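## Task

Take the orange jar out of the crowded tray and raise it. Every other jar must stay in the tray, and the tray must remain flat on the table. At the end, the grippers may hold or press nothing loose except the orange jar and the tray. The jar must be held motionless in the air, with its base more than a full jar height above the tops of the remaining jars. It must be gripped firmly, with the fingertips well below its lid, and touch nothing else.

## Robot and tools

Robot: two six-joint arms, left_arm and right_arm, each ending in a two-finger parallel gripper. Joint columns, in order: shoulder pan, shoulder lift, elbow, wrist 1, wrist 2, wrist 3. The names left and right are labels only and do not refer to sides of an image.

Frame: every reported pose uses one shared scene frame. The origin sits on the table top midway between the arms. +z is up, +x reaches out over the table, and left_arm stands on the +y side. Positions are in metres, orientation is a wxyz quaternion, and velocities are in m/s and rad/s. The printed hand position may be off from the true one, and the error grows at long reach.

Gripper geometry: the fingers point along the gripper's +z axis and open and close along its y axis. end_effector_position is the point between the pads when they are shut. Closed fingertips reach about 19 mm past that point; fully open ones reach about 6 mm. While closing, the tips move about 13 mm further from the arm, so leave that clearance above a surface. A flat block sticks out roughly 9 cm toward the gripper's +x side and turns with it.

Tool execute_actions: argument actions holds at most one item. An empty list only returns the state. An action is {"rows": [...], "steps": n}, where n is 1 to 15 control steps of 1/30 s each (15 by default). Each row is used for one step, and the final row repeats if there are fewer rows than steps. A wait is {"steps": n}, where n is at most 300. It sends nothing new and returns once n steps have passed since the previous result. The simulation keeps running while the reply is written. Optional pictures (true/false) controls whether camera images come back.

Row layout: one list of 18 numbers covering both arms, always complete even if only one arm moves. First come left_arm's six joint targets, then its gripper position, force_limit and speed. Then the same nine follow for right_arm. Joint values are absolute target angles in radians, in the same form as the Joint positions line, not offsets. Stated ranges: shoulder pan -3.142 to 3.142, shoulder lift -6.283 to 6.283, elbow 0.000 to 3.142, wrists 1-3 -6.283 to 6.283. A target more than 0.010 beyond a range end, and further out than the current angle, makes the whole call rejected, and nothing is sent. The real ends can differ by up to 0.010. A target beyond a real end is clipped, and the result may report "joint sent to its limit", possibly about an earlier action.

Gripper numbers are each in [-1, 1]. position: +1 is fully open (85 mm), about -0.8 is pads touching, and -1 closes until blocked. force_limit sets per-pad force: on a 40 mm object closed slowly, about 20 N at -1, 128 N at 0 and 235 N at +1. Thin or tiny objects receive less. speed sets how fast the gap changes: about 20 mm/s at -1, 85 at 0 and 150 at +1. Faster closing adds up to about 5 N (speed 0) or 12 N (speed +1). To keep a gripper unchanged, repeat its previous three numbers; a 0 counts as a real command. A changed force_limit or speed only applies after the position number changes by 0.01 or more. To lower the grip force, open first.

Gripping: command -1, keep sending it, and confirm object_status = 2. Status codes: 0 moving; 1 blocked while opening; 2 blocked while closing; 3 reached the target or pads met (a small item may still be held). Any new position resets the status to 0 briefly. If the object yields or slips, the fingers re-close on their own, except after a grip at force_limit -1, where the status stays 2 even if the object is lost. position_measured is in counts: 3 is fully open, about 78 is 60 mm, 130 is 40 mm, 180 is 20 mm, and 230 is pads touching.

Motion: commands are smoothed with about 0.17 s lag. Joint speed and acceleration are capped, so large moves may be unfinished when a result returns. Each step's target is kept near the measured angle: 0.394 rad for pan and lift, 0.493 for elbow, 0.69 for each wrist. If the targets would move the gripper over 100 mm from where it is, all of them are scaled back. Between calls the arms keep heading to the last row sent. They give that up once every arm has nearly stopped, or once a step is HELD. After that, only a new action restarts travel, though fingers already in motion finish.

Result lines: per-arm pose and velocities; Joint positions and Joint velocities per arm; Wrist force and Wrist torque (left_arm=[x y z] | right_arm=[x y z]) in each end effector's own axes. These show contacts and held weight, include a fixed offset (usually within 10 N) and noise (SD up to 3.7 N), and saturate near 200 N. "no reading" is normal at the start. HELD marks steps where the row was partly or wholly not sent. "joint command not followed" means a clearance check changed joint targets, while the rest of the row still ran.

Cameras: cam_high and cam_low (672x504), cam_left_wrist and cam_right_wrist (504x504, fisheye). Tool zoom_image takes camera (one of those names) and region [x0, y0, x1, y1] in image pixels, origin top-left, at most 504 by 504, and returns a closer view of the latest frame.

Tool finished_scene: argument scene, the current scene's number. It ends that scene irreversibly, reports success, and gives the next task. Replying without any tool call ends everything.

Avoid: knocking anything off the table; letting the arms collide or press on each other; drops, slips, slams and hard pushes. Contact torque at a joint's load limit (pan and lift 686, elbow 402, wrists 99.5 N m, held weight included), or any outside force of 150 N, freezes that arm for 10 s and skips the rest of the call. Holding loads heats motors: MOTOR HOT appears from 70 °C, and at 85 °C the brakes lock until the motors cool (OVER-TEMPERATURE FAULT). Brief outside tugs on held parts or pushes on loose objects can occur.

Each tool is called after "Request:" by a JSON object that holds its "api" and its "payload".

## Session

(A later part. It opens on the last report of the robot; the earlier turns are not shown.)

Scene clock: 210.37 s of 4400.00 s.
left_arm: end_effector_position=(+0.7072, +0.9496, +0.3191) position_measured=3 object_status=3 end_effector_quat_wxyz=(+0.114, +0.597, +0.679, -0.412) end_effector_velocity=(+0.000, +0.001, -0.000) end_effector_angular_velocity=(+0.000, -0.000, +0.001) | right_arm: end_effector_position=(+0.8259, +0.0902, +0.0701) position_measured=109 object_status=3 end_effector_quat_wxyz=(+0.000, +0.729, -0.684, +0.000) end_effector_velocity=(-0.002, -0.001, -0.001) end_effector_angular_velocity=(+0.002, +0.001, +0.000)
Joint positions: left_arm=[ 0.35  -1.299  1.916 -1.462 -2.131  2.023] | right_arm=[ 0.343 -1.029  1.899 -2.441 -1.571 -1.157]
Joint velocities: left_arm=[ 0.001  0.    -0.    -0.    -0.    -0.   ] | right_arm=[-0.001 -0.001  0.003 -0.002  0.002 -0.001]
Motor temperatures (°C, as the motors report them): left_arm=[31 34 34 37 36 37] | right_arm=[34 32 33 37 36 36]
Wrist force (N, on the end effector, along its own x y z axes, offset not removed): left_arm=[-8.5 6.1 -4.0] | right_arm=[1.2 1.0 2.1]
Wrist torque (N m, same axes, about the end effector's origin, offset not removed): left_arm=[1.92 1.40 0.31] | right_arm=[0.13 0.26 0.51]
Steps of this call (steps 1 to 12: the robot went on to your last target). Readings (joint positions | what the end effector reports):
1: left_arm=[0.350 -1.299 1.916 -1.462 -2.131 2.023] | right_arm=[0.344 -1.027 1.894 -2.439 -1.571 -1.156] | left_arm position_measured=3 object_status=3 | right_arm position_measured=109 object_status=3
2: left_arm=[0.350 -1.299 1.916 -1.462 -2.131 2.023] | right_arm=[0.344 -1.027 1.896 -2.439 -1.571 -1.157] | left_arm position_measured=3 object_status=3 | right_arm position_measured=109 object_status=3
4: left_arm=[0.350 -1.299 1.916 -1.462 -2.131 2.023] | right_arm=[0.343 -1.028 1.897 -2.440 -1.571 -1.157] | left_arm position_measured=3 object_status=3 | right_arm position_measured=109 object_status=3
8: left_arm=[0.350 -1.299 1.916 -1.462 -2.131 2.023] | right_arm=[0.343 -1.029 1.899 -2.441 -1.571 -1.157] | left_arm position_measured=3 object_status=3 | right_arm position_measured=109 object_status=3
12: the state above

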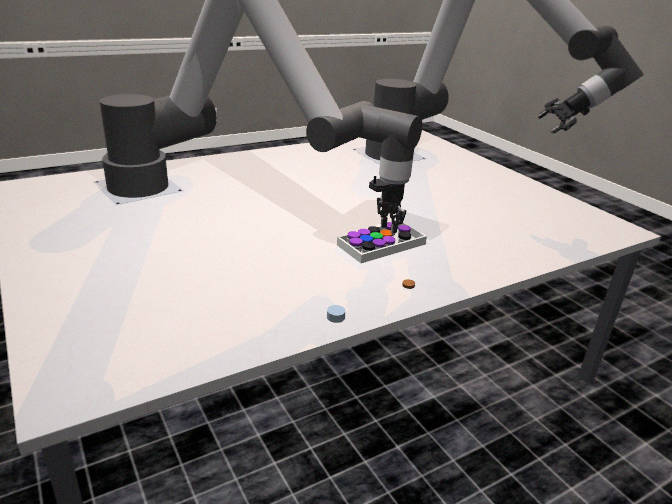

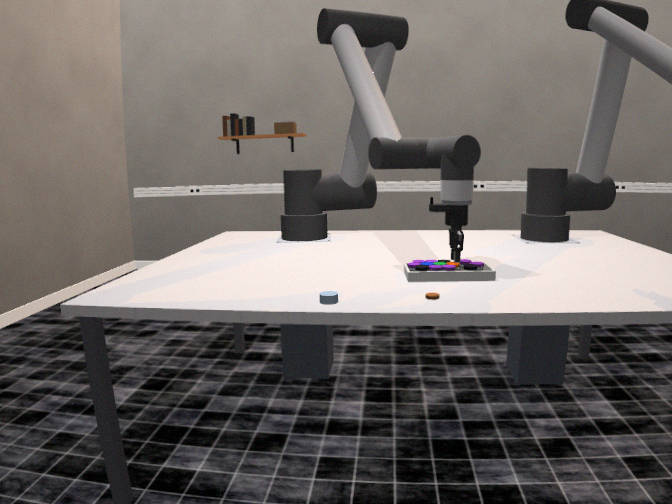

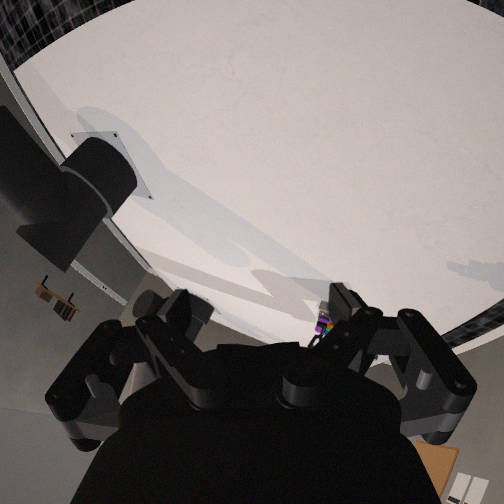

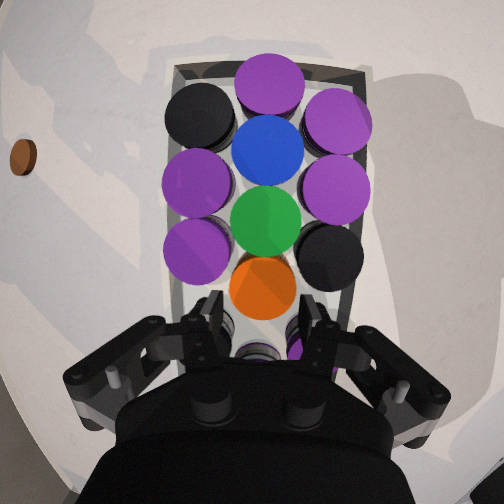

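Request:
{"api": "execute_actions", "payload": {"actions": [{"rows":[[0.35,-1.299,1.916,-1.462,-2.131,2.023,1,0,0,0.3429,-1.0099,1.9052,-2.4661,-1.571,-1.1574,0.16,-0.6,0]],"steps":12}], "pictures": false}}

Request:
{"api": "execute_actions", "payload": {"actions": [{"rows":[[0.35,-1.299,1.916,-1.462,-2.131,2.023,1,0,0,0.3395,-1.0117,1.9088,-2.4679,-1.571,-1.1608,-1,-0.6,-1]],"steps":15}], "pictures": false}}

Request:
{"api": "execute_actions", "payload": {"actions": [{"steps":6}], "pictures": false}}

Request:
{"api": "execute_actions", "payload": {"actions": [{"rows":[[0.35,-1.299,1.916,-1.462,-2.131,2.023,1,0,0,0.3395,-1.0155,1.9077,-2.463,-1.571,-1.1608,-1,-0.6,-1]],"steps":10}], "pictures": false}}

Request:
{"api": "execute_actions", "payload": {"actions": [{"rows":[[0.35,-1.299,1.916,-1.462,-2.131,2.023,1,0,0,0.3522,-1.0087,1.8943,-2.4564,-1.571,-1.1481,-1,-0.6,-1]],"steps":12}], "pictures": false}}

Request:
{"api": "execute_actions", "payload": {"actions": [{"rows":[[0.35,-1.299,1.916,-1.462,-2.131,2.023,1,0,0,0.3522,-1.0059,1.8951,-2.46,-1.571,-1.1481,-1,-0.6,-1]],"steps":10}], "pictures": false}}

Request:
{"api": "execute_actions", "payload": {"actions": [{"rows":[[0.35,-1.299,1.916,-1.462,-2.131,2.023,1,0,0,0.3522,-1.0059,1.8951,-2.46,-1.571,-1.1481,0.14,-0.6,0]],"steps":7}], "pictures": false}}

Request:
{"api": "execute_actions", "payload": {"actions": [{"rows":[[0.35,-1.299,1.916,-1.462,-2.131,2.023,1,0,0,0.3471,-1.0086,1.9005,-2.4627,-1.571,-1.1532,0.14,-0.6,0]],"steps":14}]}}

Request:
{"api": "zoom_image", "payload": {"camera": "cam_high", "region": [350, 190, 450, 265]}}

Scene clock: 228.73 s of 4400.00 s.
left_arm: end_effector_position=(+0.7072, +0.9496, +0.3191) position_measured=3 object_status=3 end_effector_quat_wxyz=(+0.114, +0.597, +0.679, -0.412) end_effector_velocity=(+0.001, +0.000, +0.000) end_effector_angular_velocity=(+0.000, -0.001, -0.000) | right_arm: end_effector_position=(+0.8258, +0.0900, +0.0516) position_measured=109 object_status=3 end_effector_quat_wxyz=(+0.000, +0.729, -0.684, +0.000) end_effector_velocity=(-0.000, +0.000, -0.012) end_effector_angular_velocity=(+0.001, +0.000, -0.001)
Joint positions: left_arm=[ 0.35  -1.299  1.916 -1.462 -2.131  2.023] | right_arm=[ 0.343 -1.011  1.905 -2.464 -1.571 -1.157]
Joint velocities: left_arm=[-0.     0.    -0.001  0.     0.     0.   ] | right_arm=[-0.     0.011  0.003 -0.015  0.001  0.001]
Motor temperatures (°C, as the motors report them): left_arm=[31 34 34 37 36 37] | right_arm=[34 32 33 37 36 36]
Wrist force (N, on the end effector, along its own x y z axes, offset not removed): left_arm=[-9.2 1.8 5.4] | right_arm=[1.6 0.0 1.1]
Wrist torque (N m, same axes, about the end effector's origin, offset not removed): left_arm=[1.11 1.50 0.20] | right_arm=[0.10 0.22 0.49]
Steps of this call (steps 1 to 15: the robot went on to your last target; steps 16 to 90: nothing new was sent; then 14.97 s passed at rest; steps 91 to 102: all 12 steps of this action). Readings (joint positions | what the end effector reports):
91: left_arm=[0.350 -1.299 1.916 -1.462 -2.131 2.023] | right_arm=[0.343 -1.029 1.899 -2.441 -1.571 -1.157] | left_arm position_measured=3 object_status=3 | right_arm position_measured=109 object_status=3
92: left_arm=[0.350 -1.299 1.916 -1.462 -2.131 2.023] | right_arm=[0.343 -1.028 1.900 -2.443 -1.571 -1.157] | left_arm position_measured=3 object_status=3 | right_arm position_measured=109 object_status=3
94: left_arm=[0.350 -1.299 1.916 -1.462 -2.131 2.023] | right_arm=[0.343 -1.022 1.902 -2.451 -1.571 -1.157] | left_arm position_measured=3 object_status=3 | right_arm position_measured=109 object_status=3
98: left_arm=[0.350 -1.299 1.916 -1.462 -2.131 2.023] | right_arm=[0.343 -1.014 1.904 -2.461 -1.571 -1.157] | left_arm position_measured=3 object_status=3 | right_arm position_measured=109 object_status=3
102: the state above

Scene clock: 229.23 s of 4400.00 s.
left_arm: end_effector_position=(+0.7072, +0.9496, +0.3191) position_measured=3 object_status=3 end_effector_quat_wxyz=(+0.114, +0.597, +0.679, -0.412) end_effector_velocity=(+0.000, +0.000, +0.000) end_effector_angular_velocity=(-0.000, -0.001, +0.000) | right_arm: end_effector_position=(+0.8260, +0.0862, +0.0502) position_measured=126 object_status=0 end_effector_quat_wxyz=(-0.000, +0.729, -0.684, +0.000) end_effector_velocity=(+0.000, -0.000, +0.000) end_effector_angular_velocity=(+0.001, -0.001, +0.001)
Joint positions: left_arm=[ 0.35  -1.299  1.916 -1.462 -2.131  2.023] | right_arm=[ 0.34  -1.012  1.909 -2.468 -1.571 -1.161]
Joint velocities: left_arm=[ 0. -0. -0.  0. -0.  0.] | right_arm=[-0.001 -0.001  0.001 -0.001  0.001 -0.002]
Motor temperatures (°C, as the motors report them): left_arm=[31 34 34 37 36 37] | right_arm=[34 32 33 37 36 36]
Wrist force (N, on the end effector, along its own x y z axes, offset not removed): left_arm=[-9.9 4.9 2.8] | right_arm=[-8.9 7.3 -21.9]
Wrist torque (N m, same axes, about the end effector's origin, offset not removed): left_arm=[1.79 1.64 0.27] | right_arm=[-0.16 0.28 0.77]
Steps of this call (steps 1 to 15: all 15 steps of this action). Readings (joint positions | what the end effector reports):
1: left_arm=[0.350 -1.299 1.916 -1.462 -2.131 2.023] | right_arm=[0.343 -1.011 1.905 -2.465 -1.571 -1.157] | left_arm position_measured=3 object_status=3 | right_arm position_measured=109 object_status=0
2: left_arm=[0.350 -1.299 1.916 -1.462 -2.131 2.023] | right_arm=[0.343 -1.011 1.905 -2.465 -1.571 -1.158] | left_arm position_measured=3 object_status=3 | right_arm position_measured=109 object_status=0
4: left_arm=[0.350 -1.299 1.916 -1.462 -2.131 2.023] | right_arm=[0.342 -1.011 1.906 -2.466 -1.571 -1.159] | left_arm position_measured=3 object_status=3 | right_arm position_measured=110 object_status=0
8: left_arm=[0.350 -1.299 1.916 -1.462 -2.131 2.023] | right_arm=[0.340 -1.011 1.908 -2.467 -1.571 -1.160] | left_arm position_measured=3 object_status=3 | right_arm position_measured=117 object_status=0
15: the state above

Scene clock: 229.43 s of 4400.00 s.
left_arm: end_effector_position=(+0.7072, +0.9496, +0.3191) position_measured=3 object_status=3 end_effector_quat_wxyz=(+0.114, +0.597, +0.679, -0.412) end_effector_velocity=(-0.000, -0.000, -0.001) end_effector_angular_velocity=(-0.000, +0.001, -0.001) | right_arm: end_effector_position=(+0.8260, +0.0861, +0.0502) position_measured=126 object_status=2 end_effector_quat_wxyz=(-0.000, +0.729, -0.684, +0.000) end_effector_velocity=(-0.001, -0.000, -0.001) end_effector_angular_velocity=(-0.000, +0.001, +0.001)
Joint positions: left_arm=[ 0.35  -1.299  1.916 -1.462 -2.131  2.023] | right_arm=[ 0.34  -1.012  1.909 -2.468 -1.571 -1.161]
Joint velocities: left_arm=[-0.001  0.     0.     0.     0.     0.001] | right_arm=[-0.    -0.     0.001 -0.     0.    -0.002]
Motor temperatures (°C, as the motors report them): left_arm=[31 34 34 37 36 37] | right_arm=[34 32 33 37 36 36]
Wrist force (N, on the end effector, along its own x y z axes, offset not removed): left_arm=[-8.3 4.3 7.5] | right_arm=[-6.4 3.2 -19.4]
Wrist torque (N m, same axes, about the end effector's origin, offset not removed): left_arm=[1.64 1.44 0.25] | right_arm=[-0.05 0.15 0.50]
Steps of this call (steps 1 to 6: the robot went on to your last target). Readings (joint positions | what the end effector reports):
1: left_arm=[0.350 -1.299 1.916 -1.462 -2.131 2.023] | right_arm=[0.340 -1.012 1.909 -2.468 -1.571 -1.161] | left_arm position_measured=3 object_status=3 | right_arm position_measured=126 object_status=0
2: left_arm=[0.350 -1.299 1.916 -1.462 -2.131 2.023] | right_arm=[0.340 -1.012 1.909 -2.468 -1.571 -1.161] | left_arm position_measured=3 object_status=3 | right_arm position_measured=126 object_status=0
4: left_arm=[0.350 -1.299 1.916 -1.462 -2.131 2.023] | right_arm=[0.340 -1.012 1.909 -2.468 -1.571 -1.161] | left_arm position_measured=3 object_status=3 | right_arm position_measured=126 object_status=0
6: the state above

Scene clock: 229.77 s of 4400.00 s.
left_arm: end_effector_position=(+0.7072, +0.9496, +0.3191) position_measured=3 object_status=3 end_effector_quat_wxyz=(+0.114, +0.597, +0.679, -0.412) end_effector_velocity=(+0.000, -0.000, +0.000) end_effector_angular_velocity=(-0.000, -0.000, +0.000) | right_arm: end_effector_position=(+0.8258, +0.0859, +0.0533) position_measured=126 object_status=2 end_effector_quat_wxyz=(+0.000, +0.729, -0.684, +0.000) end_effector_velocity=(-0.000, +0.000, +0.004) end_effector_angular_velocity=(+0.000, +0.000, +0.000)
Joint positions: left_arm=[ 0.35  -1.299  1.916 -1.462 -2.131  2.023] | right_arm=[ 0.339 -1.015  1.908 -2.464 -1.571 -1.161]
Joint velocities: left_arm=[-0.001 -0.    -0.    -0.    -0.001 -0.   ] | right_arm=[-0.    -0.004 -0.001  0.005  0.001 -0.   ]
Motor temperatures (°C, as the motors report them): left_arm=[31 34 34 37 36 37] | right_arm=[34 32 33 37 36 36]
Wrist force (N, on the end effector, along its own x y z axes, offset not removed): left_arm=[-12.9 0.5 4.4] | right_arm=[0.0 6.0 2.4]
Wrist torque (N m, same axes, about the end effector's origin, offset not removed): left_arm=[0.90 1.96 0.51] | right_arm=[1.27 0.23 0.59]
Steps of this call (steps 1 to 10: all 10 steps of this action). Readings (joint positions | what the end effector reports):
1: left_arm=[0.350 -1.299 1.916 -1.462 -2.131 2.023] | right_arm=[0.340 -1.012 1.909 -2.468 -1.571 -1.161] | left_arm position_measured=3 object_status=3 | right_arm position_measured=126 object_status=2
2: left_arm=[0.350 -1.299 1.916 -1.462 -2.131 2.023] | right_arm=[0.340 -1.012 1.909 -2.468 -1.571 -1.161] | left_arm position_measured=3 object_status=3 | right_arm position_measured=126 object_status=2
4: left_arm=[0.350 -1.299 1.916 -1.462 -2.131 2.023] | right_arm=[0.339 -1.013 1.909 -2.466 -1.571 -1.161] | left_arm position_measured=3 object_status=3 | right_arm position_measured=126 object_status=2
8: left_arm=[0.350 -1.299 1.916 -1.462 -2.131 2.023] | right_arm=[0.339 -1.015 1.908 -2.464 -1.571 -1.161] | left_arm position_measured=3 object_status=3 | right_arm position_measured=126 object_status=2
10: the state above

Scene clock: 230.17 s of 4400.00 s.
left_arm: end_effector_position=(+0.7072, +0.9496, +0.3191) position_measured=3 object_status=3 end_effector_quat_wxyz=(+0.114, +0.597, +0.679, -0.412) end_effector_velocity=(+0.001, +0.000, -0.000) end_effector_angular_velocity=(+0.000, -0.000, +0.000) | right_arm: end_effector_position=(+0.8252, +0.0998, +0.0540) position_measured=126 object_status=2 end_effector_quat_wxyz=(+0.000, +0.729, -0.684, +0.000) end_effector_velocity=(-0.002, +0.008, -0.001) end_effector_angular_velocity=(-0.002, +0.001, -0.000)
Joint positions: left_arm=[ 0.35  -1.299  1.916 -1.462 -2.131  2.023] | right_arm=[ 0.351 -1.009  1.895 -2.457 -1.571 -1.149]
Joint velocities: left_arm=[ 0.     0.001 -0.001 -0.     0.     0.   ] | right_arm=[ 0.008  0.004 -0.007  0.005 -0.001  0.008]
Motor temperatures (°C, as the motors report them): left_arm=[31 34 34 37 36 37] | right_arm=[34 32 33 37 36 36]
Wrist force (N, on the end effector, along its own x y z axes, offset not removed): left_arm=[-10.7 3.2 7.3] | right_arm=[-0.3 2.8 3.1]
Wrist torque (N m, same axes, about the end effector's origin, offset not removed): left_arm=[1.31 1.79 0.17] | right_arm=[0.54 0.59 0.62]
Steps of this call (steps 1 to 12: all 12 steps of this action). Readings (joint positions | what the end effector reports):
1: left_arm=[0.350 -1.299 1.916 -1.462 -2.131 2.023] | right_arm=[0.339 -1.015 1.908 -2.464 -1.571 -1.161] | left_arm position_measured=3 object_status=3 | right_arm position_measured=126 object_status=2
2: left_arm=[0.350 -1.299 1.916 -1.462 -2.131 2.023] | right_arm=[0.340 -1.015 1.907 -2.463 -1.571 -1.160] | left_arm position_measured=3 object_status=3 | right_arm position_measured=126 object_status=2
4: left_arm=[0.350 -1.299 1.916 -1.462 -2.131 2.023] | right_arm=[0.344 -1.013 1.903 -2.461 -1.571 -1.156] | left_arm position_measured=3 object_status=3 | right_arm position_measured=126 object_status=2
8: left_arm=[0.350 -1.299 1.916 -1.462 -2.131 2.023] | right_arm=[0.349 -1.010 1.897 -2.458 -1.571 -1.151] | left_arm position_measured=3 object_status=3 | right_arm position_measured=126 object_status=2
12: the state above

Scene clock: 230.50 s of 4400.00 s.
left_arm: end_effector_position=(+0.7072, +0.9496, +0.3191) position_measured=3 object_status=3 end_effector_quat_wxyz=(+0.114, +0.597, +0.679, -0.412) end_effector_velocity=(-0.000, +0.000, +0.000) end_effector_angular_velocity=(+0.000, -0.001, +0.000) | right_arm: end_effector_position=(+0.8252, +0.1009, +0.0515) position_measured=126 object_status=2 end_effector_quat_wxyz=(+0.000, +0.729, -0.684, +0.000) end_effector_velocity=(+0.000, +0.001, -0.003) end_effector_angular_velocity=(-0.001, -0.001, +0.001)
Joint positions: left_arm=[ 0.35  -1.299  1.916 -1.462 -2.131  2.023] | right_arm=[ 0.352 -1.006  1.895 -2.459 -1.571 -1.148]
Joint velocities: left_arm=[ 0.001 -0.     0.    -0.     0.     0.   ] | right_arm=[ 0.001  0.003 -0.001 -0.003 -0.001  0.   ]
Motor temperatures (°C, as the motors report them): left_arm=[31 34 34 37 36 37] | right_arm=[34 32 33 37 36 36]
Wrist force (N, on the end effector, along its own x y z axes, offset not removed): left_arm=[-10.8 2.0 1.6] | right_arm=[0.5 4.0 3.0]
Wrist torque (N m, same axes, about the end effector's origin, offset not removed): left_arm=[1.22 1.88 0.31] | right_arm=[0.94 0.36 0.58]
Steps of this call (steps 1 to 10: all 10 steps of this action). Readings (joint positions | what the end effector reports):
1: left_arm=[0.350 -1.299 1.916 -1.462 -2.131 2.023] | right_arm=[0.351 -1.009 1.895 -2.457 -1.571 -1.149] | left_arm position_measured=3 object_status=3 | right_arm position_measured=126 object_status=2
2: left_arm=[0.350 -1.299 1.916 -1.462 -2.131 2.023] | right_arm=[0.352 -1.009 1.895 -2.457 -1.571 -1.149] | left_arm position_measured=3 object_status=3 | right_arm position_measured=126 object_status=2
4: left_arm=[0.350 -1.299 1.916 -1.462 -2.131 2.023] | right_arm=[0.352 -1.008 1.895 -2.458 -1.571 -1.148] | left_arm position_measured=3 object_status=3 | right_arm position_measured=126 object_status=2
8: left_arm=[0.350 -1.299 1.916 -1.462 -2.131 2.023] | right_arm=[0.352 -1.007 1.895 -2.459 -1.571 -1.148] | left_arm position_measured=3 object_status=3 | right_arm position_measured=126 object_status=2
10: the state above

Scene clock: 230.73 s of 4400.00 s.
left_arm: end_effector_position=(+0.7072, +0.9496, +0.3191) position_measured=3 object_status=3 end_effector_quat_wxyz=(+0.114, +0.597, +0.679, -0.412) end_effector_velocity=(-0.000, -0.001, -0.001) end_effector_angular_velocity=(-0.001, +0.001, -0.001) | right_arm: end_effector_position=(+0.8252, +0.1010, +0.0512) position_measured=113 object_status=0 end_effector_quat_wxyz=(-0.000, +0.729, -0.684, +0.000) end_effector_velocity=(-0.001, +0.001, -0.001) end_effector_angular_velocity=(+0.001, +0.001, +0.001)
Joint positions: left_arm=[ 0.35  -1.299  1.916 -1.462 -2.131  2.023] | right_arm=[ 0.352 -1.006  1.895 -2.46  -1.571 -1.148]
Joint velocities: left_arm=[-0.001  0.     0.001  0.    -0.     0.   ] | right_arm=[ 0.     0.001  0.     0.     0.001 -0.001]
Motor temperatures (°C, as the motors report them): left_arm=[31 34 34 37 36 37] | right_arm=[34 32 33 37 36 36]
Wrist force (N, on the end effector, along its own x y z axes, offset not removed): left_arm=[-3.6 1.2 0.6] | right_arm=[1.0 2.6 0.8]
Wrist torque (N m, same axes, about the end effector's origin, offset not removed): left_arm=[0.97 0.40 0.19] | right_arm=[0.55 0.26 0.59]
Steps of this call (steps 1 to 7: all 7 steps of this action). Readings (joint positions | what the end effector reports):
1: left_arm=[0.350 -1.299 1.916 -1.462 -2.131 2.023] | right_arm=[0.352 -1.006 1.895 -2.460 -1.571 -1.148] | left_arm position_measured=3 object_status=3 | right_arm position_measured=126 object_status=0
2: left_arm=[0.350 -1.299 1.916 -1.462 -2.131 2.023] | right_arm=[0.352 -1.006 1.895 -2.460 -1.571 -1.148] | left_arm position_measured=3 object_status=3 | right_arm position_measured=126 object_status=0
4: left_arm=[0.350 -1.299 1.916 -1.462 -2.131 2.023] | right_arm=[0.352 -1.006 1.895 -2.460 -1.571 -1.148] | left_arm position_measured=3 object_status=3 | right_arm position_measured=120 object_status=0
7: the state above

Scene clock: 231.20 s of 4400.00 s.
left_arm: end_effector_position=(+0.7072, +0.9496, +0.3191) position_measured=3 object_status=3 end_effector_quat_wxyz=(+0.114, +0.597, +0.679, -0.412) end_effector_velocity=(-0.001, +0.000, -0.000) end_effector_angular_velocity=(-0.000, +0.001, +0.001) | right_arm: end_effector_position=(+0.8254, +0.0953, +0.0509) position_measured=112 object_status=3 end_effector_quat_wxyz=(+0.000, +0.729, -0.684, +0.000) end_effector_velocity=(+0.001, -0.002, +0.001) end_effector_angular_velocity=(+0.001, -0.001, +0.001)
Joint positions: left_arm=[ 0.35  -1.299  1.916 -1.462 -2.131  2.023] | right_arm=[ 0.347 -1.008  1.9   -2.463 -1.571 -1.153]
Joint velocities: left_arm=[ 0.001 -0.     0.001  0.    -0.    -0.   ] | right_arm=[-0.002 -0.001  0.001 -0.001  0.    -0.003]
Motor temperatures (°C, as the motors report them): left_arm=[31 34 34 37 36 37] | right_arm=[34 32 33 37 36 36]
Wrist force (N, on the end effector, along its own x y z axes, offset not removed): left_arm=[-13.2 8.1 -0.7] | right_arm=[-2.5 1.2 -0.3]
Wrist torque (N m, same axes, about the end effector's origin, offset not removed): left_arm=[2.12 2.20 0.32] | right_arm=[0.24 0.94 0.52]
Steps of this call (steps 1 to 14: all 14 steps of this action). Readings (joint positions | what the end effector reports):
1: left_arm=[0.350 -1.299 1.916 -1.462 -2.131 2.023] | right_arm=[0.352 -1.006 1.895 -2.460 -1.571 -1.148] | left_arm position_measured=3 object_status=3 | right_arm position_measured=112 object_status=0
2: left_arm=[0.350 -1.299 1.916 -1.462 -2.131 2.023] | right_arm=[0.352 -1.006 1.895 -2.460 -1.571 -1.148] | left_arm position_measured=3 object_status=3 | right_arm position_measured=112 object_status=0
4: left_arm=[0.350 -1.299 1.916 -1.462 -2.131 2.023] | right_arm=[0.350 -1.007 1.897 -2.461 -1.571 -1.150] | left_arm position_measured=3 object_status=3 | right_arm position_measured=112 object_status=0
8: left_arm=[0.350 -1.299 1.916 -1.462 -2.131 2.023] | right_arm=[0.348 -1.008 1.899 -2.462 -1.571 -1.152] | left_arm position_measured=3 object_status=3 | right_arm position_measured=112 object_status=3
14: the state above

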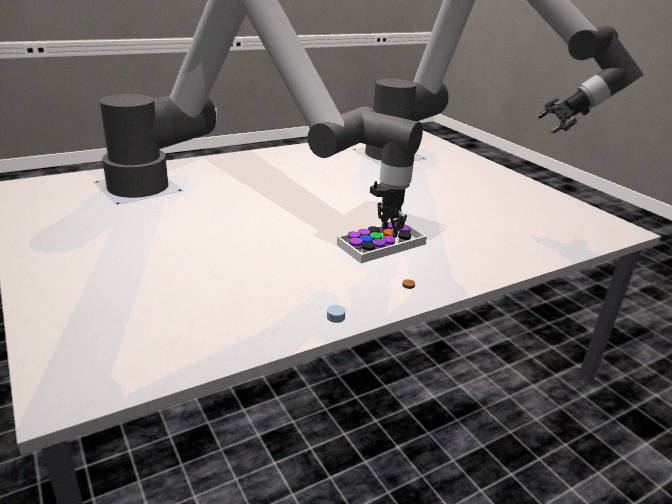

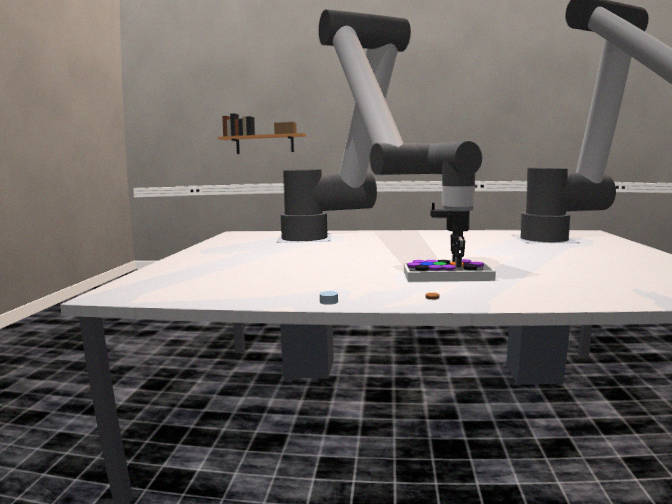

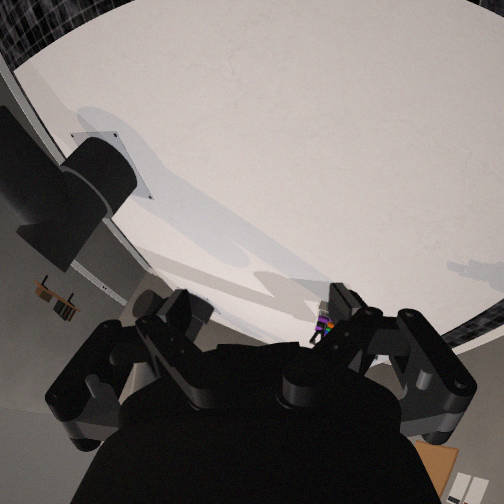

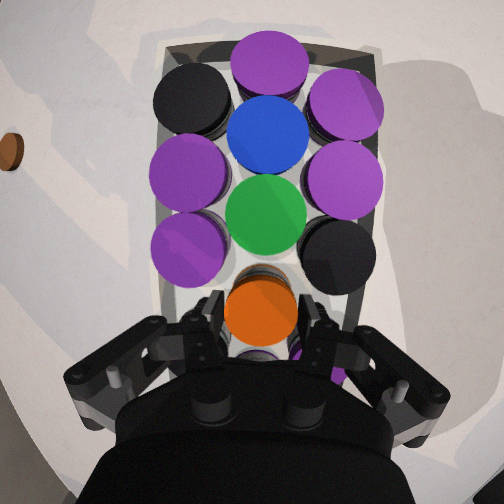

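Region (350, 190, 450, 265) of cam_high's 672x504 image, scaled by 5.040, with more detail than that image has; it fills the top 378 rows of this view, and the rest is white.

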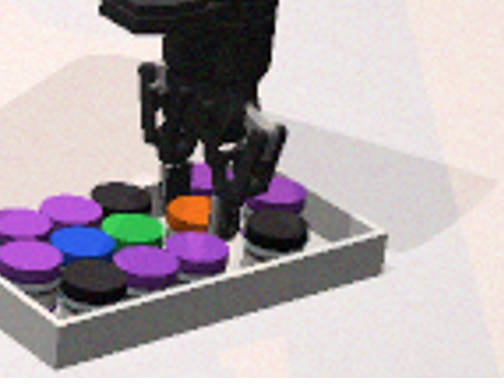

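Request:
{"api": "execute_actions", "payload": {"actions": [{"rows":[[0.35,-1.299,1.916,-1.462,-2.131,2.023,1,0,0,0.3463,-0.9994,1.904,-2.4754,-1.571,-1.154,0.14,-0.6,0],[0.35,-1.299,1.916,-1.462,-2.131,2.023,1,0,0,0.3463,-0.9994,1.904,-2.4754,-1.571,-1.154,0.14,-0.6,0],[0.35,-1.299,1.916,-1.462,-2.131,2.023,1,0,0,0.3463,-0.9994,1.904,-2.4754,-1.571,-1.154,0.14,-0.6,0],[0.35,-1.299,1.916,-1.462,-2.131,2.023,1,0,0,0.3463,-0.9898,1.9065,-2.4875,-1.571,-1.154,0.14,-0.6,0]],"steps":15}]}}

Scene clock: 237.77 s of 4400.00 s.
left_arm: end_effector_position=(+0.7072, +0.9496, +0.3191) position_measured=3 object_status=3 end_effector_quat_wxyz=(+0.114, +0.597, +0.679, -0.412) end_effector_velocity=(+0.000, +0.000, -0.000) end_effector_angular_velocity=(-0.001, +0.000, +0.000) | right_arm: end_effector_position=(+0.8255, +0.0940, +0.0322) position_measured=112 object_status=3 end_effector_quat_wxyz=(+0.000, +0.729, -0.684, +0.000) end_effector_velocity=(+0.000, -0.001, -0.009) end_effector_angular_velocity=(-0.001, +0.001, -0.002)
Joint positions: left_arm=[ 0.35  -1.299  1.916 -1.462 -2.131  2.023] | right_arm=[ 0.346 -0.991  1.906 -2.486 -1.571 -1.154]
Joint velocities: left_arm=[ 0.     0.001 -0.     0.    -0.     0.   ] | right_arm=[-0.001  0.008  0.002 -0.009 -0.     0.001]
Motor temperatures (°C, as the motors report them): left_arm=[31 34 34 37 36 37] | right_arm=[34 32 33 37 36 36]
Wrist force (N, on the end effector, along its own x y z axes, offset not removed): left_arm=[-11.1 5.6 6.1] | right_arm=[1.9 1.6 3.6]
Wrist torque (N m, same axes, about the end effector's origin, offset not removed): left_arm=[1.92 1.70 0.33] | right_arm=[0.42 0.10 0.52]
Steps of this call (steps 1 to 15: the robot went on to your last target; steps 16 to 90: nothing new was sent; then 3.07 s passed at rest; steps 91 to 105: all 15 steps of this action). Readings (joint positions | what the end effector reports):
91: left_arm=[0.350 -1.299 1.916 -1.462 -2.131 2.023] | right_arm=[0.347 -1.009 1.901 -2.463 -1.571 -1.153] | left_arm position_measured=3 object_status=3 | right_arm position_measured=112 object_status=3
92: left_arm=[0.350 -1.299 1.916 -1.462 -2.131 2.023] | right_arm=[0.347 -1.008 1.901 -2.464 -1.571 -1.153] | left_arm position_measured=3 object_status=3 | right_arm position_measured=112 object_status=3
94: left_arm=[0.350 -1.299 1.916 -1.462 -2.131 2.023] | right_arm=[0.347 -1.005 1.902 -2.468 -1.571 -1.154] | left_arm position_measured=3 object_status=3 | right_arm position_measured=112 object_status=3
98: left_arm=[0.350 -1.299 1.916 -1.462 -2.131 2.023] | right_arm=[0.346 -0.996 1.905 -2.479 -1.571 -1.154] | left_arm position_measured=3 object_status=3 | right_arm position_measured=112 object_status=3
105: the state above

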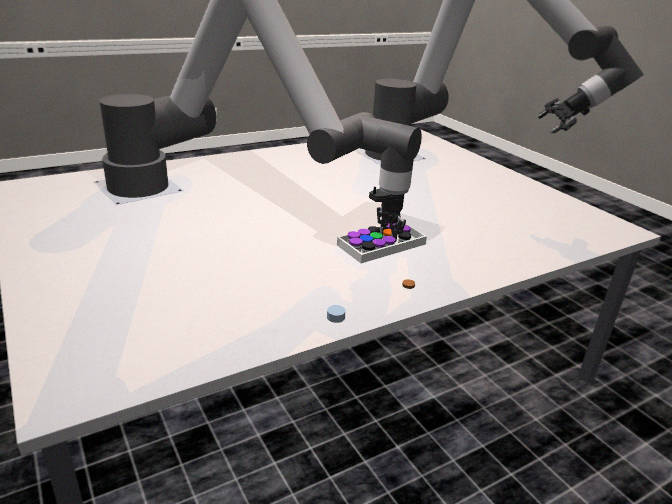

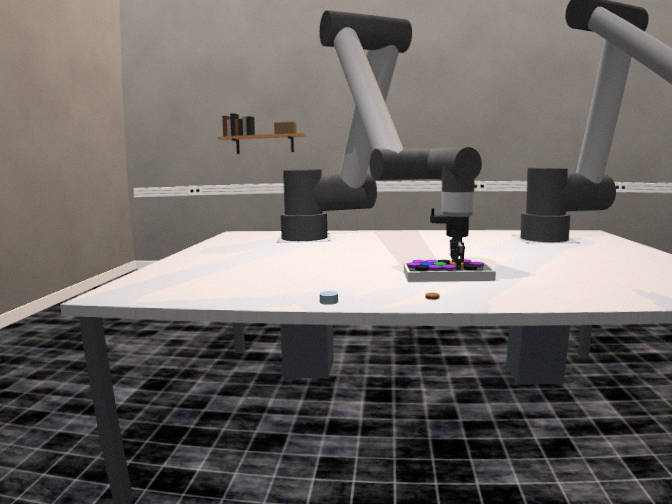

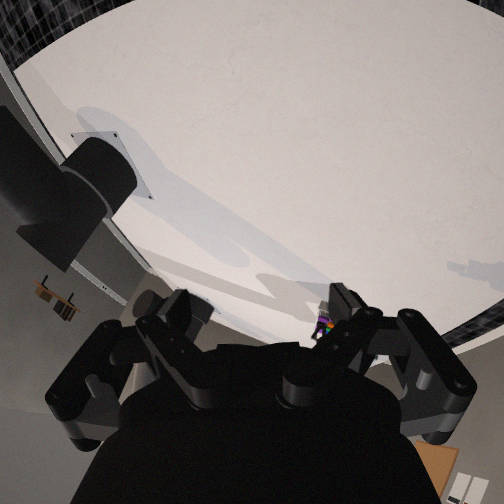

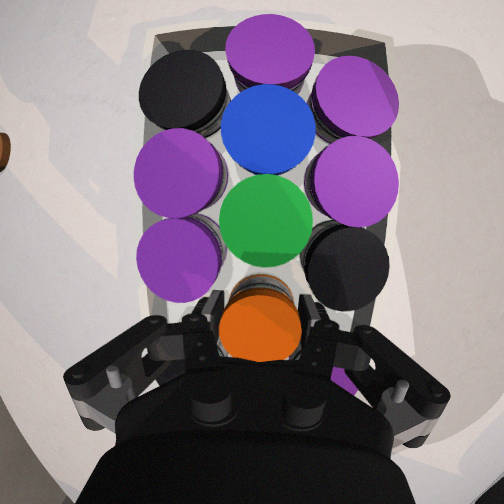

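Grip moderately, lift, then tighten in the air.

Request:
{"api": "execute_actions", "payload": {"actions": [{"rows":[[0.35,-1.299,1.916,-1.462,-2.131,2.023,1,0,0,0.3463,-0.9898,1.9065,-2.4875,-1.571,-1.154,-0.97,-0.4,-0.7]],"steps":15}], "pictures": false}}

Request:
{"api": "execute_actions", "payload": {"actions": [{"rows":[[0.35,-1.299,1.916,-1.462,-2.131,2.023,1,0,0,0.3463,-0.9946,1.9053,-2.4815,-1.571,-1.154,-0.97,-0.4,-0.7],[0.35,-1.299,1.916,-1.462,-2.131,2.023,1,0,0,0.3463,-0.9994,1.904,-2.4754,-1.571,-1.154,-0.97,-0.4,-0.7],[0.35,-1.299,1.916,-1.462,-2.131,2.023,1,0,0,0.3463,-1.009,1.9014,-2.4632,-1.571,-1.154,-0.97,-0.4,-0.7],[0.35,-1.299,1.916,-1.462,-2.131,2.023,1,0,0,0.3463,-1.018,1.8987,-2.4515,-1.571,-1.154,-0.97,-0.4,-0.7],[0.35,-1.299,1.916,-1.462,-2.131,2.023,1,0,0,0.3463,-1.027,1.8958,-2.4397,-1.571,-1.154,-1,0.9,-0.7],[0.35,-1.299,1.916,-1.462,-2.131,2.023,1,0,0,0.3463,-1.036,1.8925,-2.4273,-1.571,-1.154,-1,0.9,-0.7],[0.35,-1.299,1.916,-1.462,-2.131,2.023,1,0,0,0.3463,-1.045,1.889,-2.4148,-1.571,-1.154,-1,0.9,-0.7],[0.35,-1.299,1.916,-1.462,-2.131,2.023,1,0,0,0.3463,-1.054,1.8858,-2.4026,-1.571,-1.154,-1,0.9,-0.7],[0.35,-1.299,1.916,-1.462,-2.131,2.023,1,0,0,0.3463,-1.063,1.8824,-2.3902,-1.571,-1.154,-1,0.9,-0.7]],"steps":11}], "pictures": false}}

Request:
{"api": "execute_actions", "payload": {"actions": [{"rows":[[0.35,-1.299,1.916,-1.462,-2.131,2.023,1,0,0,0.3463,-1.163,1.828,-2.236,-1.571,-1.154,-1,0.9,-0.7]],"steps":15}], "pictures": false}}

Request:
{"api": "execute_actions", "payload": {"actions": [{"steps":25}]}}

Request:
{"api": "zoom_image", "payload": {"camera": "cam_high", "region": [320, 140, 460, 270]}}

Scene clock: 253.07 s of 4400.00 s.
left_arm: end_effector_position=(+0.7072, +0.9496, +0.3191) position_measured=3 object_status=3 end_effector_quat_wxyz=(+0.114, +0.597, +0.679, -0.412) end_effector_velocity=(+0.000, -0.000, -0.000) end_effector_angular_velocity=(-0.000, -0.000, -0.000) | right_arm: end_effector_position=(+0.8255, +0.0940, +0.0311) position_measured=126 object_status=2 end_effector_quat_wxyz=(+0.000, +0.729, -0.684, +0.000) end_effector_velocity=(-0.001, +0.000, -0.000) end_effector_angular_velocity=(+0.001, +0.001, +0.000)
Joint positions: left_arm=[ 0.35  -1.299  1.916 -1.462 -2.131  2.023] | right_arm=[ 0.346 -0.99   1.907 -2.488 -1.571 -1.154]
Joint velocities: left_arm=[-0.     0.     0.    -0.    -0.     0.001] | right_arm=[-0.     0.     0.001 -0.     0.002 -0.   ]
Motor temperatures (°C, as the motors report them): left_arm=[31 34 34 37 36 37] | right_arm=[34 32 33 37 36 36]
Wrist force (N, on the end effector, along its own x y z axes, offset not removed): left_arm=[-5.9 3.7 0.7] | right_arm=[3.6 9.9 -30.6]
Wrist torque (N m, same axes, about the end effector's origin, offset not removed): left_arm=[1.30 0.67 0.32] | right_arm=[0.29 0.24 0.61]
Steps of this call (steps 1 to 15: the robot went on to your last target; steps 16 to 90: nothing new was sent; then 11.80 s passed at rest; steps 91 to 105: all 15 steps of this action). Readings (joint positions | what the end effector reports):
91: left_arm=[0.350 -1.299 1.916 -1.462 -2.131 2.023] | right_arm=[0.346 -0.990 1.907 -2.488 -1.571 -1.154] | left_arm position_measured=3 object_status=3 | right_arm position_measured=112 object_status=0
92: left_arm=[0.350 -1.299 1.916 -1.462 -2.131 2.023] | right_arm=[0.346 -0.990 1.907 -2.488 -1.571 -1.154] | left_arm position_measured=3 object_status=3 | right_arm position_measured=112 object_status=0
94: left_arm=[0.350 -1.299 1.916 -1.462 -2.131 2.023] | right_arm=[0.346 -0.990 1.907 -2.488 -1.571 -1.154] | left_arm position_measured=3 object_status=3 | right_arm position_measured=115 object_status=0
98: left_arm=[0.350 -1.299 1.916 -1.462 -2.131 2.023] | right_arm=[0.346 -0.990 1.907 -2.488 -1.571 -1.154] | left_arm position_measured=3 object_status=3 | right_arm position_measured=125 object_status=0
105: the state above

Scene clock: 253.43 s of 4400.00 s.
left_arm: end_effector_position=(+0.7072, +0.9496, +0.3191) position_measured=3 object_status=3 end_effector_quat_wxyz=(+0.114, +0.597, +0.679, -0.412) end_effector_velocity=(-0.001, -0.001, -0.001) end_effector_angular_velocity=(-0.001, +0.002, -0.002) | right_arm: end_effector_position=(+0.8261, +0.0943, +0.0801) position_measured=131 object_status=0 end_effector_quat_wxyz=(-0.000, +0.729, -0.684, +0.000) end_effector_velocity=(+0.003, +0.001, +0.225) end_effector_angular_velocity=(+0.001, -0.007, -0.001)
Joint positions: left_arm=[ 0.35  -1.299  1.916 -1.462 -2.131  2.023] | right_arm=[ 0.346 -1.036  1.892 -2.427 -1.571 -1.154]
Joint velocities: left_arm=[-0.001  0.     0.002  0.001 -0.     0.001] | right_arm=[ 0.    -0.207 -0.072  0.272 -0.002  0.001]
Motor temperatures (°C, as the motors report them): left_arm=[31 34 34 37 36 37] | right_arm=[34 32 33 37 36 36]
Wrist force (N, on the end effector, along its own x y z axes, offset not removed): left_arm=[-10.3 6.1 5.3] | right_arm=[4.3 4.1 2.8]
Wrist torque (N m, same axes, about the end effector's origin, offset not removed): left_arm=[1.89 1.68 0.39] | right_arm=[0.74 -0.41 0.63]
Steps of this call (steps 1 to 11: all 11 steps of this action). Readings (joint positions | what the end effector reports):
1: left_arm=[0.350 -1.299 1.916 -1.462 -2.131 2.023] | right_arm=[0.346 -0.990 1.907 -2.488 -1.571 -1.154] | left_arm position_measured=3 object_status=3 | right_arm position_measured=126 object_status=2
2: left_arm=[0.350 -1.299 1.916 -1.462 -2.131 2.023] | right_arm=[0.346 -0.990 1.906 -2.487 -1.571 -1.154] | left_arm position_measured=3 object_status=3 | right_arm position_measured=126 object_status=2
4: left_arm=[0.350 -1.299 1.916 -1.462 -2.131 2.023] | right_arm=[0.346 -0.993 1.906 -2.483 -1.571 -1.154] | left_arm position_measured=3 object_status=3 | right_arm position_measured=127 object_status=2
8: left_arm=[0.350 -1.299 1.916 -1.462 -2.131 2.023] | right_arm=[0.346 -1.014 1.900 -2.456 -1.571 -1.154] | left_arm position_measured=3 object_status=3 | right_arm position_measured=128 object_status=0
11: the state above

Scene clock: 253.93 s of 4400.00 s.
left_arm: end_effector_position=(+0.7072, +0.9496, +0.3191) position_measured=3 object_status=3 end_effector_quat_wxyz=(+0.114, +0.597, +0.679, -0.412) end_effector_velocity=(-0.002, -0.002, -0.001) end_effector_angular_velocity=(-0.001, +0.003, -0.001) | right_arm: end_effector_position=(+0.8252, +0.0938, +0.2236) position_measured=132 object_status=2 end_effector_quat_wxyz=(-0.000, +0.729, -0.684, +0.000) end_effector_velocity=(-0.006, -0.003, +0.055) end_effector_angular_velocity=(-0.002, +0.003, -0.000)
Joint positions: left_arm=[ 0.35  -1.299  1.916 -1.462 -2.131  2.023] | right_arm=[ 0.346 -1.157  1.831 -2.245 -1.571 -1.154]
Joint velocities: left_arm=[-0.001  0.     0.003  0.    -0.    -0.   ] | right_arm=[ 0.    -0.046 -0.023  0.074 -0.001  0.   ]
Motor temperatures (°C, as the motors report them): left_arm=[31 34 34 37 36 37] | right_arm=[34 32 33 37 36 36]
Wrist force (N, on the end effector, along its own x y z axes, offset not removed): left_arm=[-13.4 6.5 3.7] | right_arm=[1.0 4.3 -0.2]
Wrist torque (N m, same axes, about the end effector's origin, offset not removed): left_arm=[1.86 2.22 0.41] | right_arm=[0.97 0.25 0.54]
Steps of this call (steps 1 to 15: all 15 steps of this action). Readings (joint positions | what the end effector reports):
1: left_arm=[0.350 -1.299 1.916 -1.462 -2.131 2.023] | right_arm=[0.346 -1.042 1.890 -2.419 -1.571 -1.154] | left_arm position_measured=3 object_status=3 | right_arm position_measured=132 object_status=0
2: left_arm=[0.350 -1.299 1.916 -1.462 -2.131 2.023] | right_arm=[0.346 -1.049 1.887 -2.410 -1.571 -1.154] | left_arm position_measured=3 object_status=3 | right_arm position_measured=132 object_status=0
4: left_arm=[0.350 -1.299 1.916 -1.462 -2.131 2.023] | right_arm=[0.346 -1.075 1.872 -2.372 -1.571 -1.154] | left_arm position_measured=3 object_status=3 | right_arm position_measured=132 object_status=0
8: left_arm=[0.350 -1.299 1.916 -1.462 -2.131 2.023] | right_arm=[0.346 -1.125 1.847 -2.295 -1.571 -1.154] | left_arm position_measured=3 object_status=3 | right_arm position_measured=132 object_status=2
15: the state above

Scene clock: 254.77 s of 4400.00 s.
left_arm: end_effector_position=(+0.7072, +0.9496, +0.3191) position_measured=3 object_status=3 end_effector_quat_wxyz=(+0.114, +0.597, +0.679, -0.412) end_effector_velocity=(+0.001, -0.000, +0.000) end_effector_angular_velocity=(+0.000, -0.001, -0.001) | right_arm: end_effector_position=(+0.8245, +0.0935, +0.2305) position_measured=132 object_status=2 end_effector_quat_wxyz=(-0.000, +0.729, -0.684, +0.000) end_effector_velocity=(-0.000, -0.000, +0.000) end_effector_angular_velocity=(-0.001, +0.001, +0.001)
Joint positions: left_arm=[ 0.35  -1.299  1.916 -1.462 -2.131  2.023] | right_arm=[ 0.346 -1.163  1.828 -2.236 -1.571 -1.154]
Joint velocities: left_arm=[-0.     0.    -0.001 -0.     0.     0.001] | right_arm=[ 0.    -0.    -0.     0.001 -0.001 -0.001]
Motor temperatures (°C, as the motors report them): left_arm=[31 34 34 37 36 37] | right_arm=[34 32 33 37 36 36]
Wrist force (N, on the end effector, along its own x y z axes, offset not removed): left_arm=[-10.3 2.0 3.4] | right_arm=[-0.5 1.7 -0.2]
Wrist torque (N m, same axes, about the end effector's origin, offset not removed): left_arm=[1.11 1.86 0.51] | right_arm=[0.38 0.59 0.54]
Steps of this call (steps 1 to 15: the robot went on to your last target; steps 16 to 25: nothing new was sent). Readings (joint positions | what the end effector reports):
1: left_arm=[0.350 -1.299 1.916 -1.462 -2.131 2.023] | right_arm=[0.346 -1.159 1.830 -2.243 -1.571 -1.154] | left_arm position_measured=3 object_status=3 | right_arm position_measured=132 object_status=2
2: left_arm=[0.350 -1.299 1.916 -1.462 -2.131 2.023] | right_arm=[0.346 -1.160 1.830 -2.241 -1.571 -1.154] | left_arm position_measured=3 object_status=3 | right_arm position_measured=132 object_status=2
4: left_arm=[0.350 -1.299 1.916 -1.462 -2.131 2.023] | right_arm=[0.346 -1.161 1.829 -2.239 -1.571 -1.154] | left_arm position_measured=3 object_status=3 | right_arm position_measured=132 object_status=2
8: left_arm=[0.350 -1.299 1.916 -1.462 -2.131 2.023] | right_arm=[0.346 -1.162 1.828 -2.237 -1.571 -1.154] | left_arm position_measured=3 object_status=3 | right_arm position_measured=132 object_status=2
25: the state above
All arms were judged still, so your last target was given up. Only a new action makes them travel on or press farther. Fingers that are still opening or closing keep moving.

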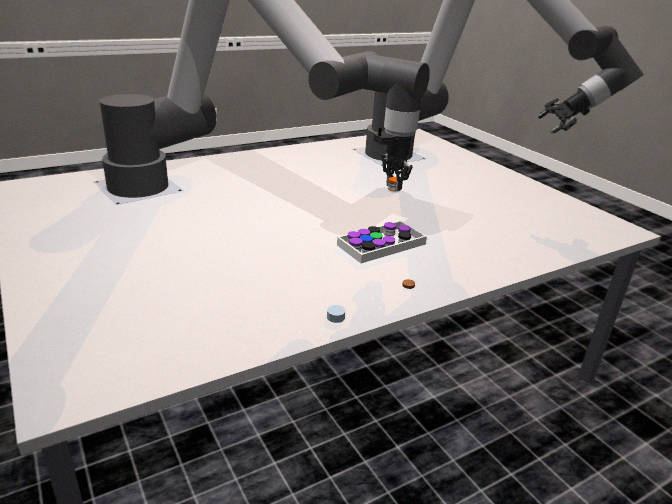

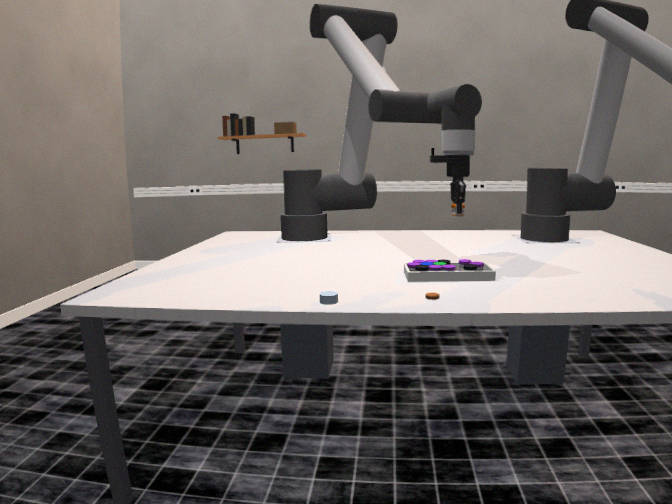

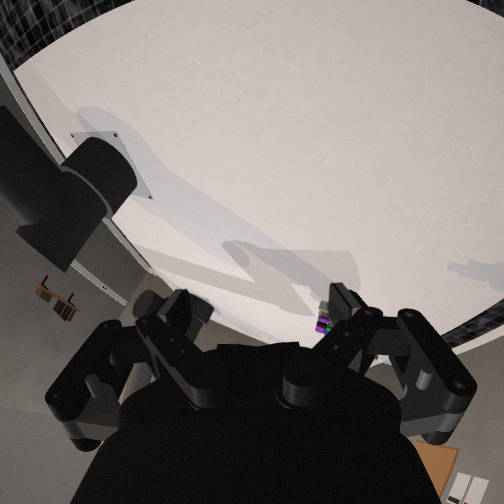

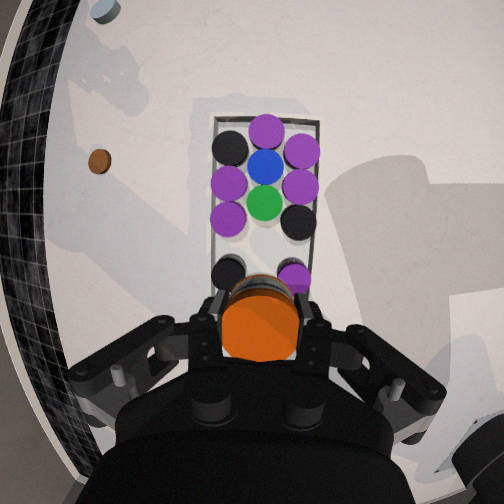

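Region (320, 140, 460, 270) of cam_high's 672x504 image, scaled by 3.600, with more detail than that image has; it fills the top 468 rows of this view, and the rest is white.

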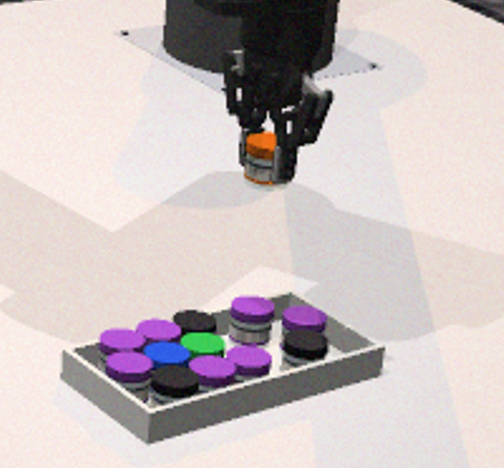

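Request:
{"api": "finished_scene", "payload": {"scene": 1}}

The scene is finished: the task was done.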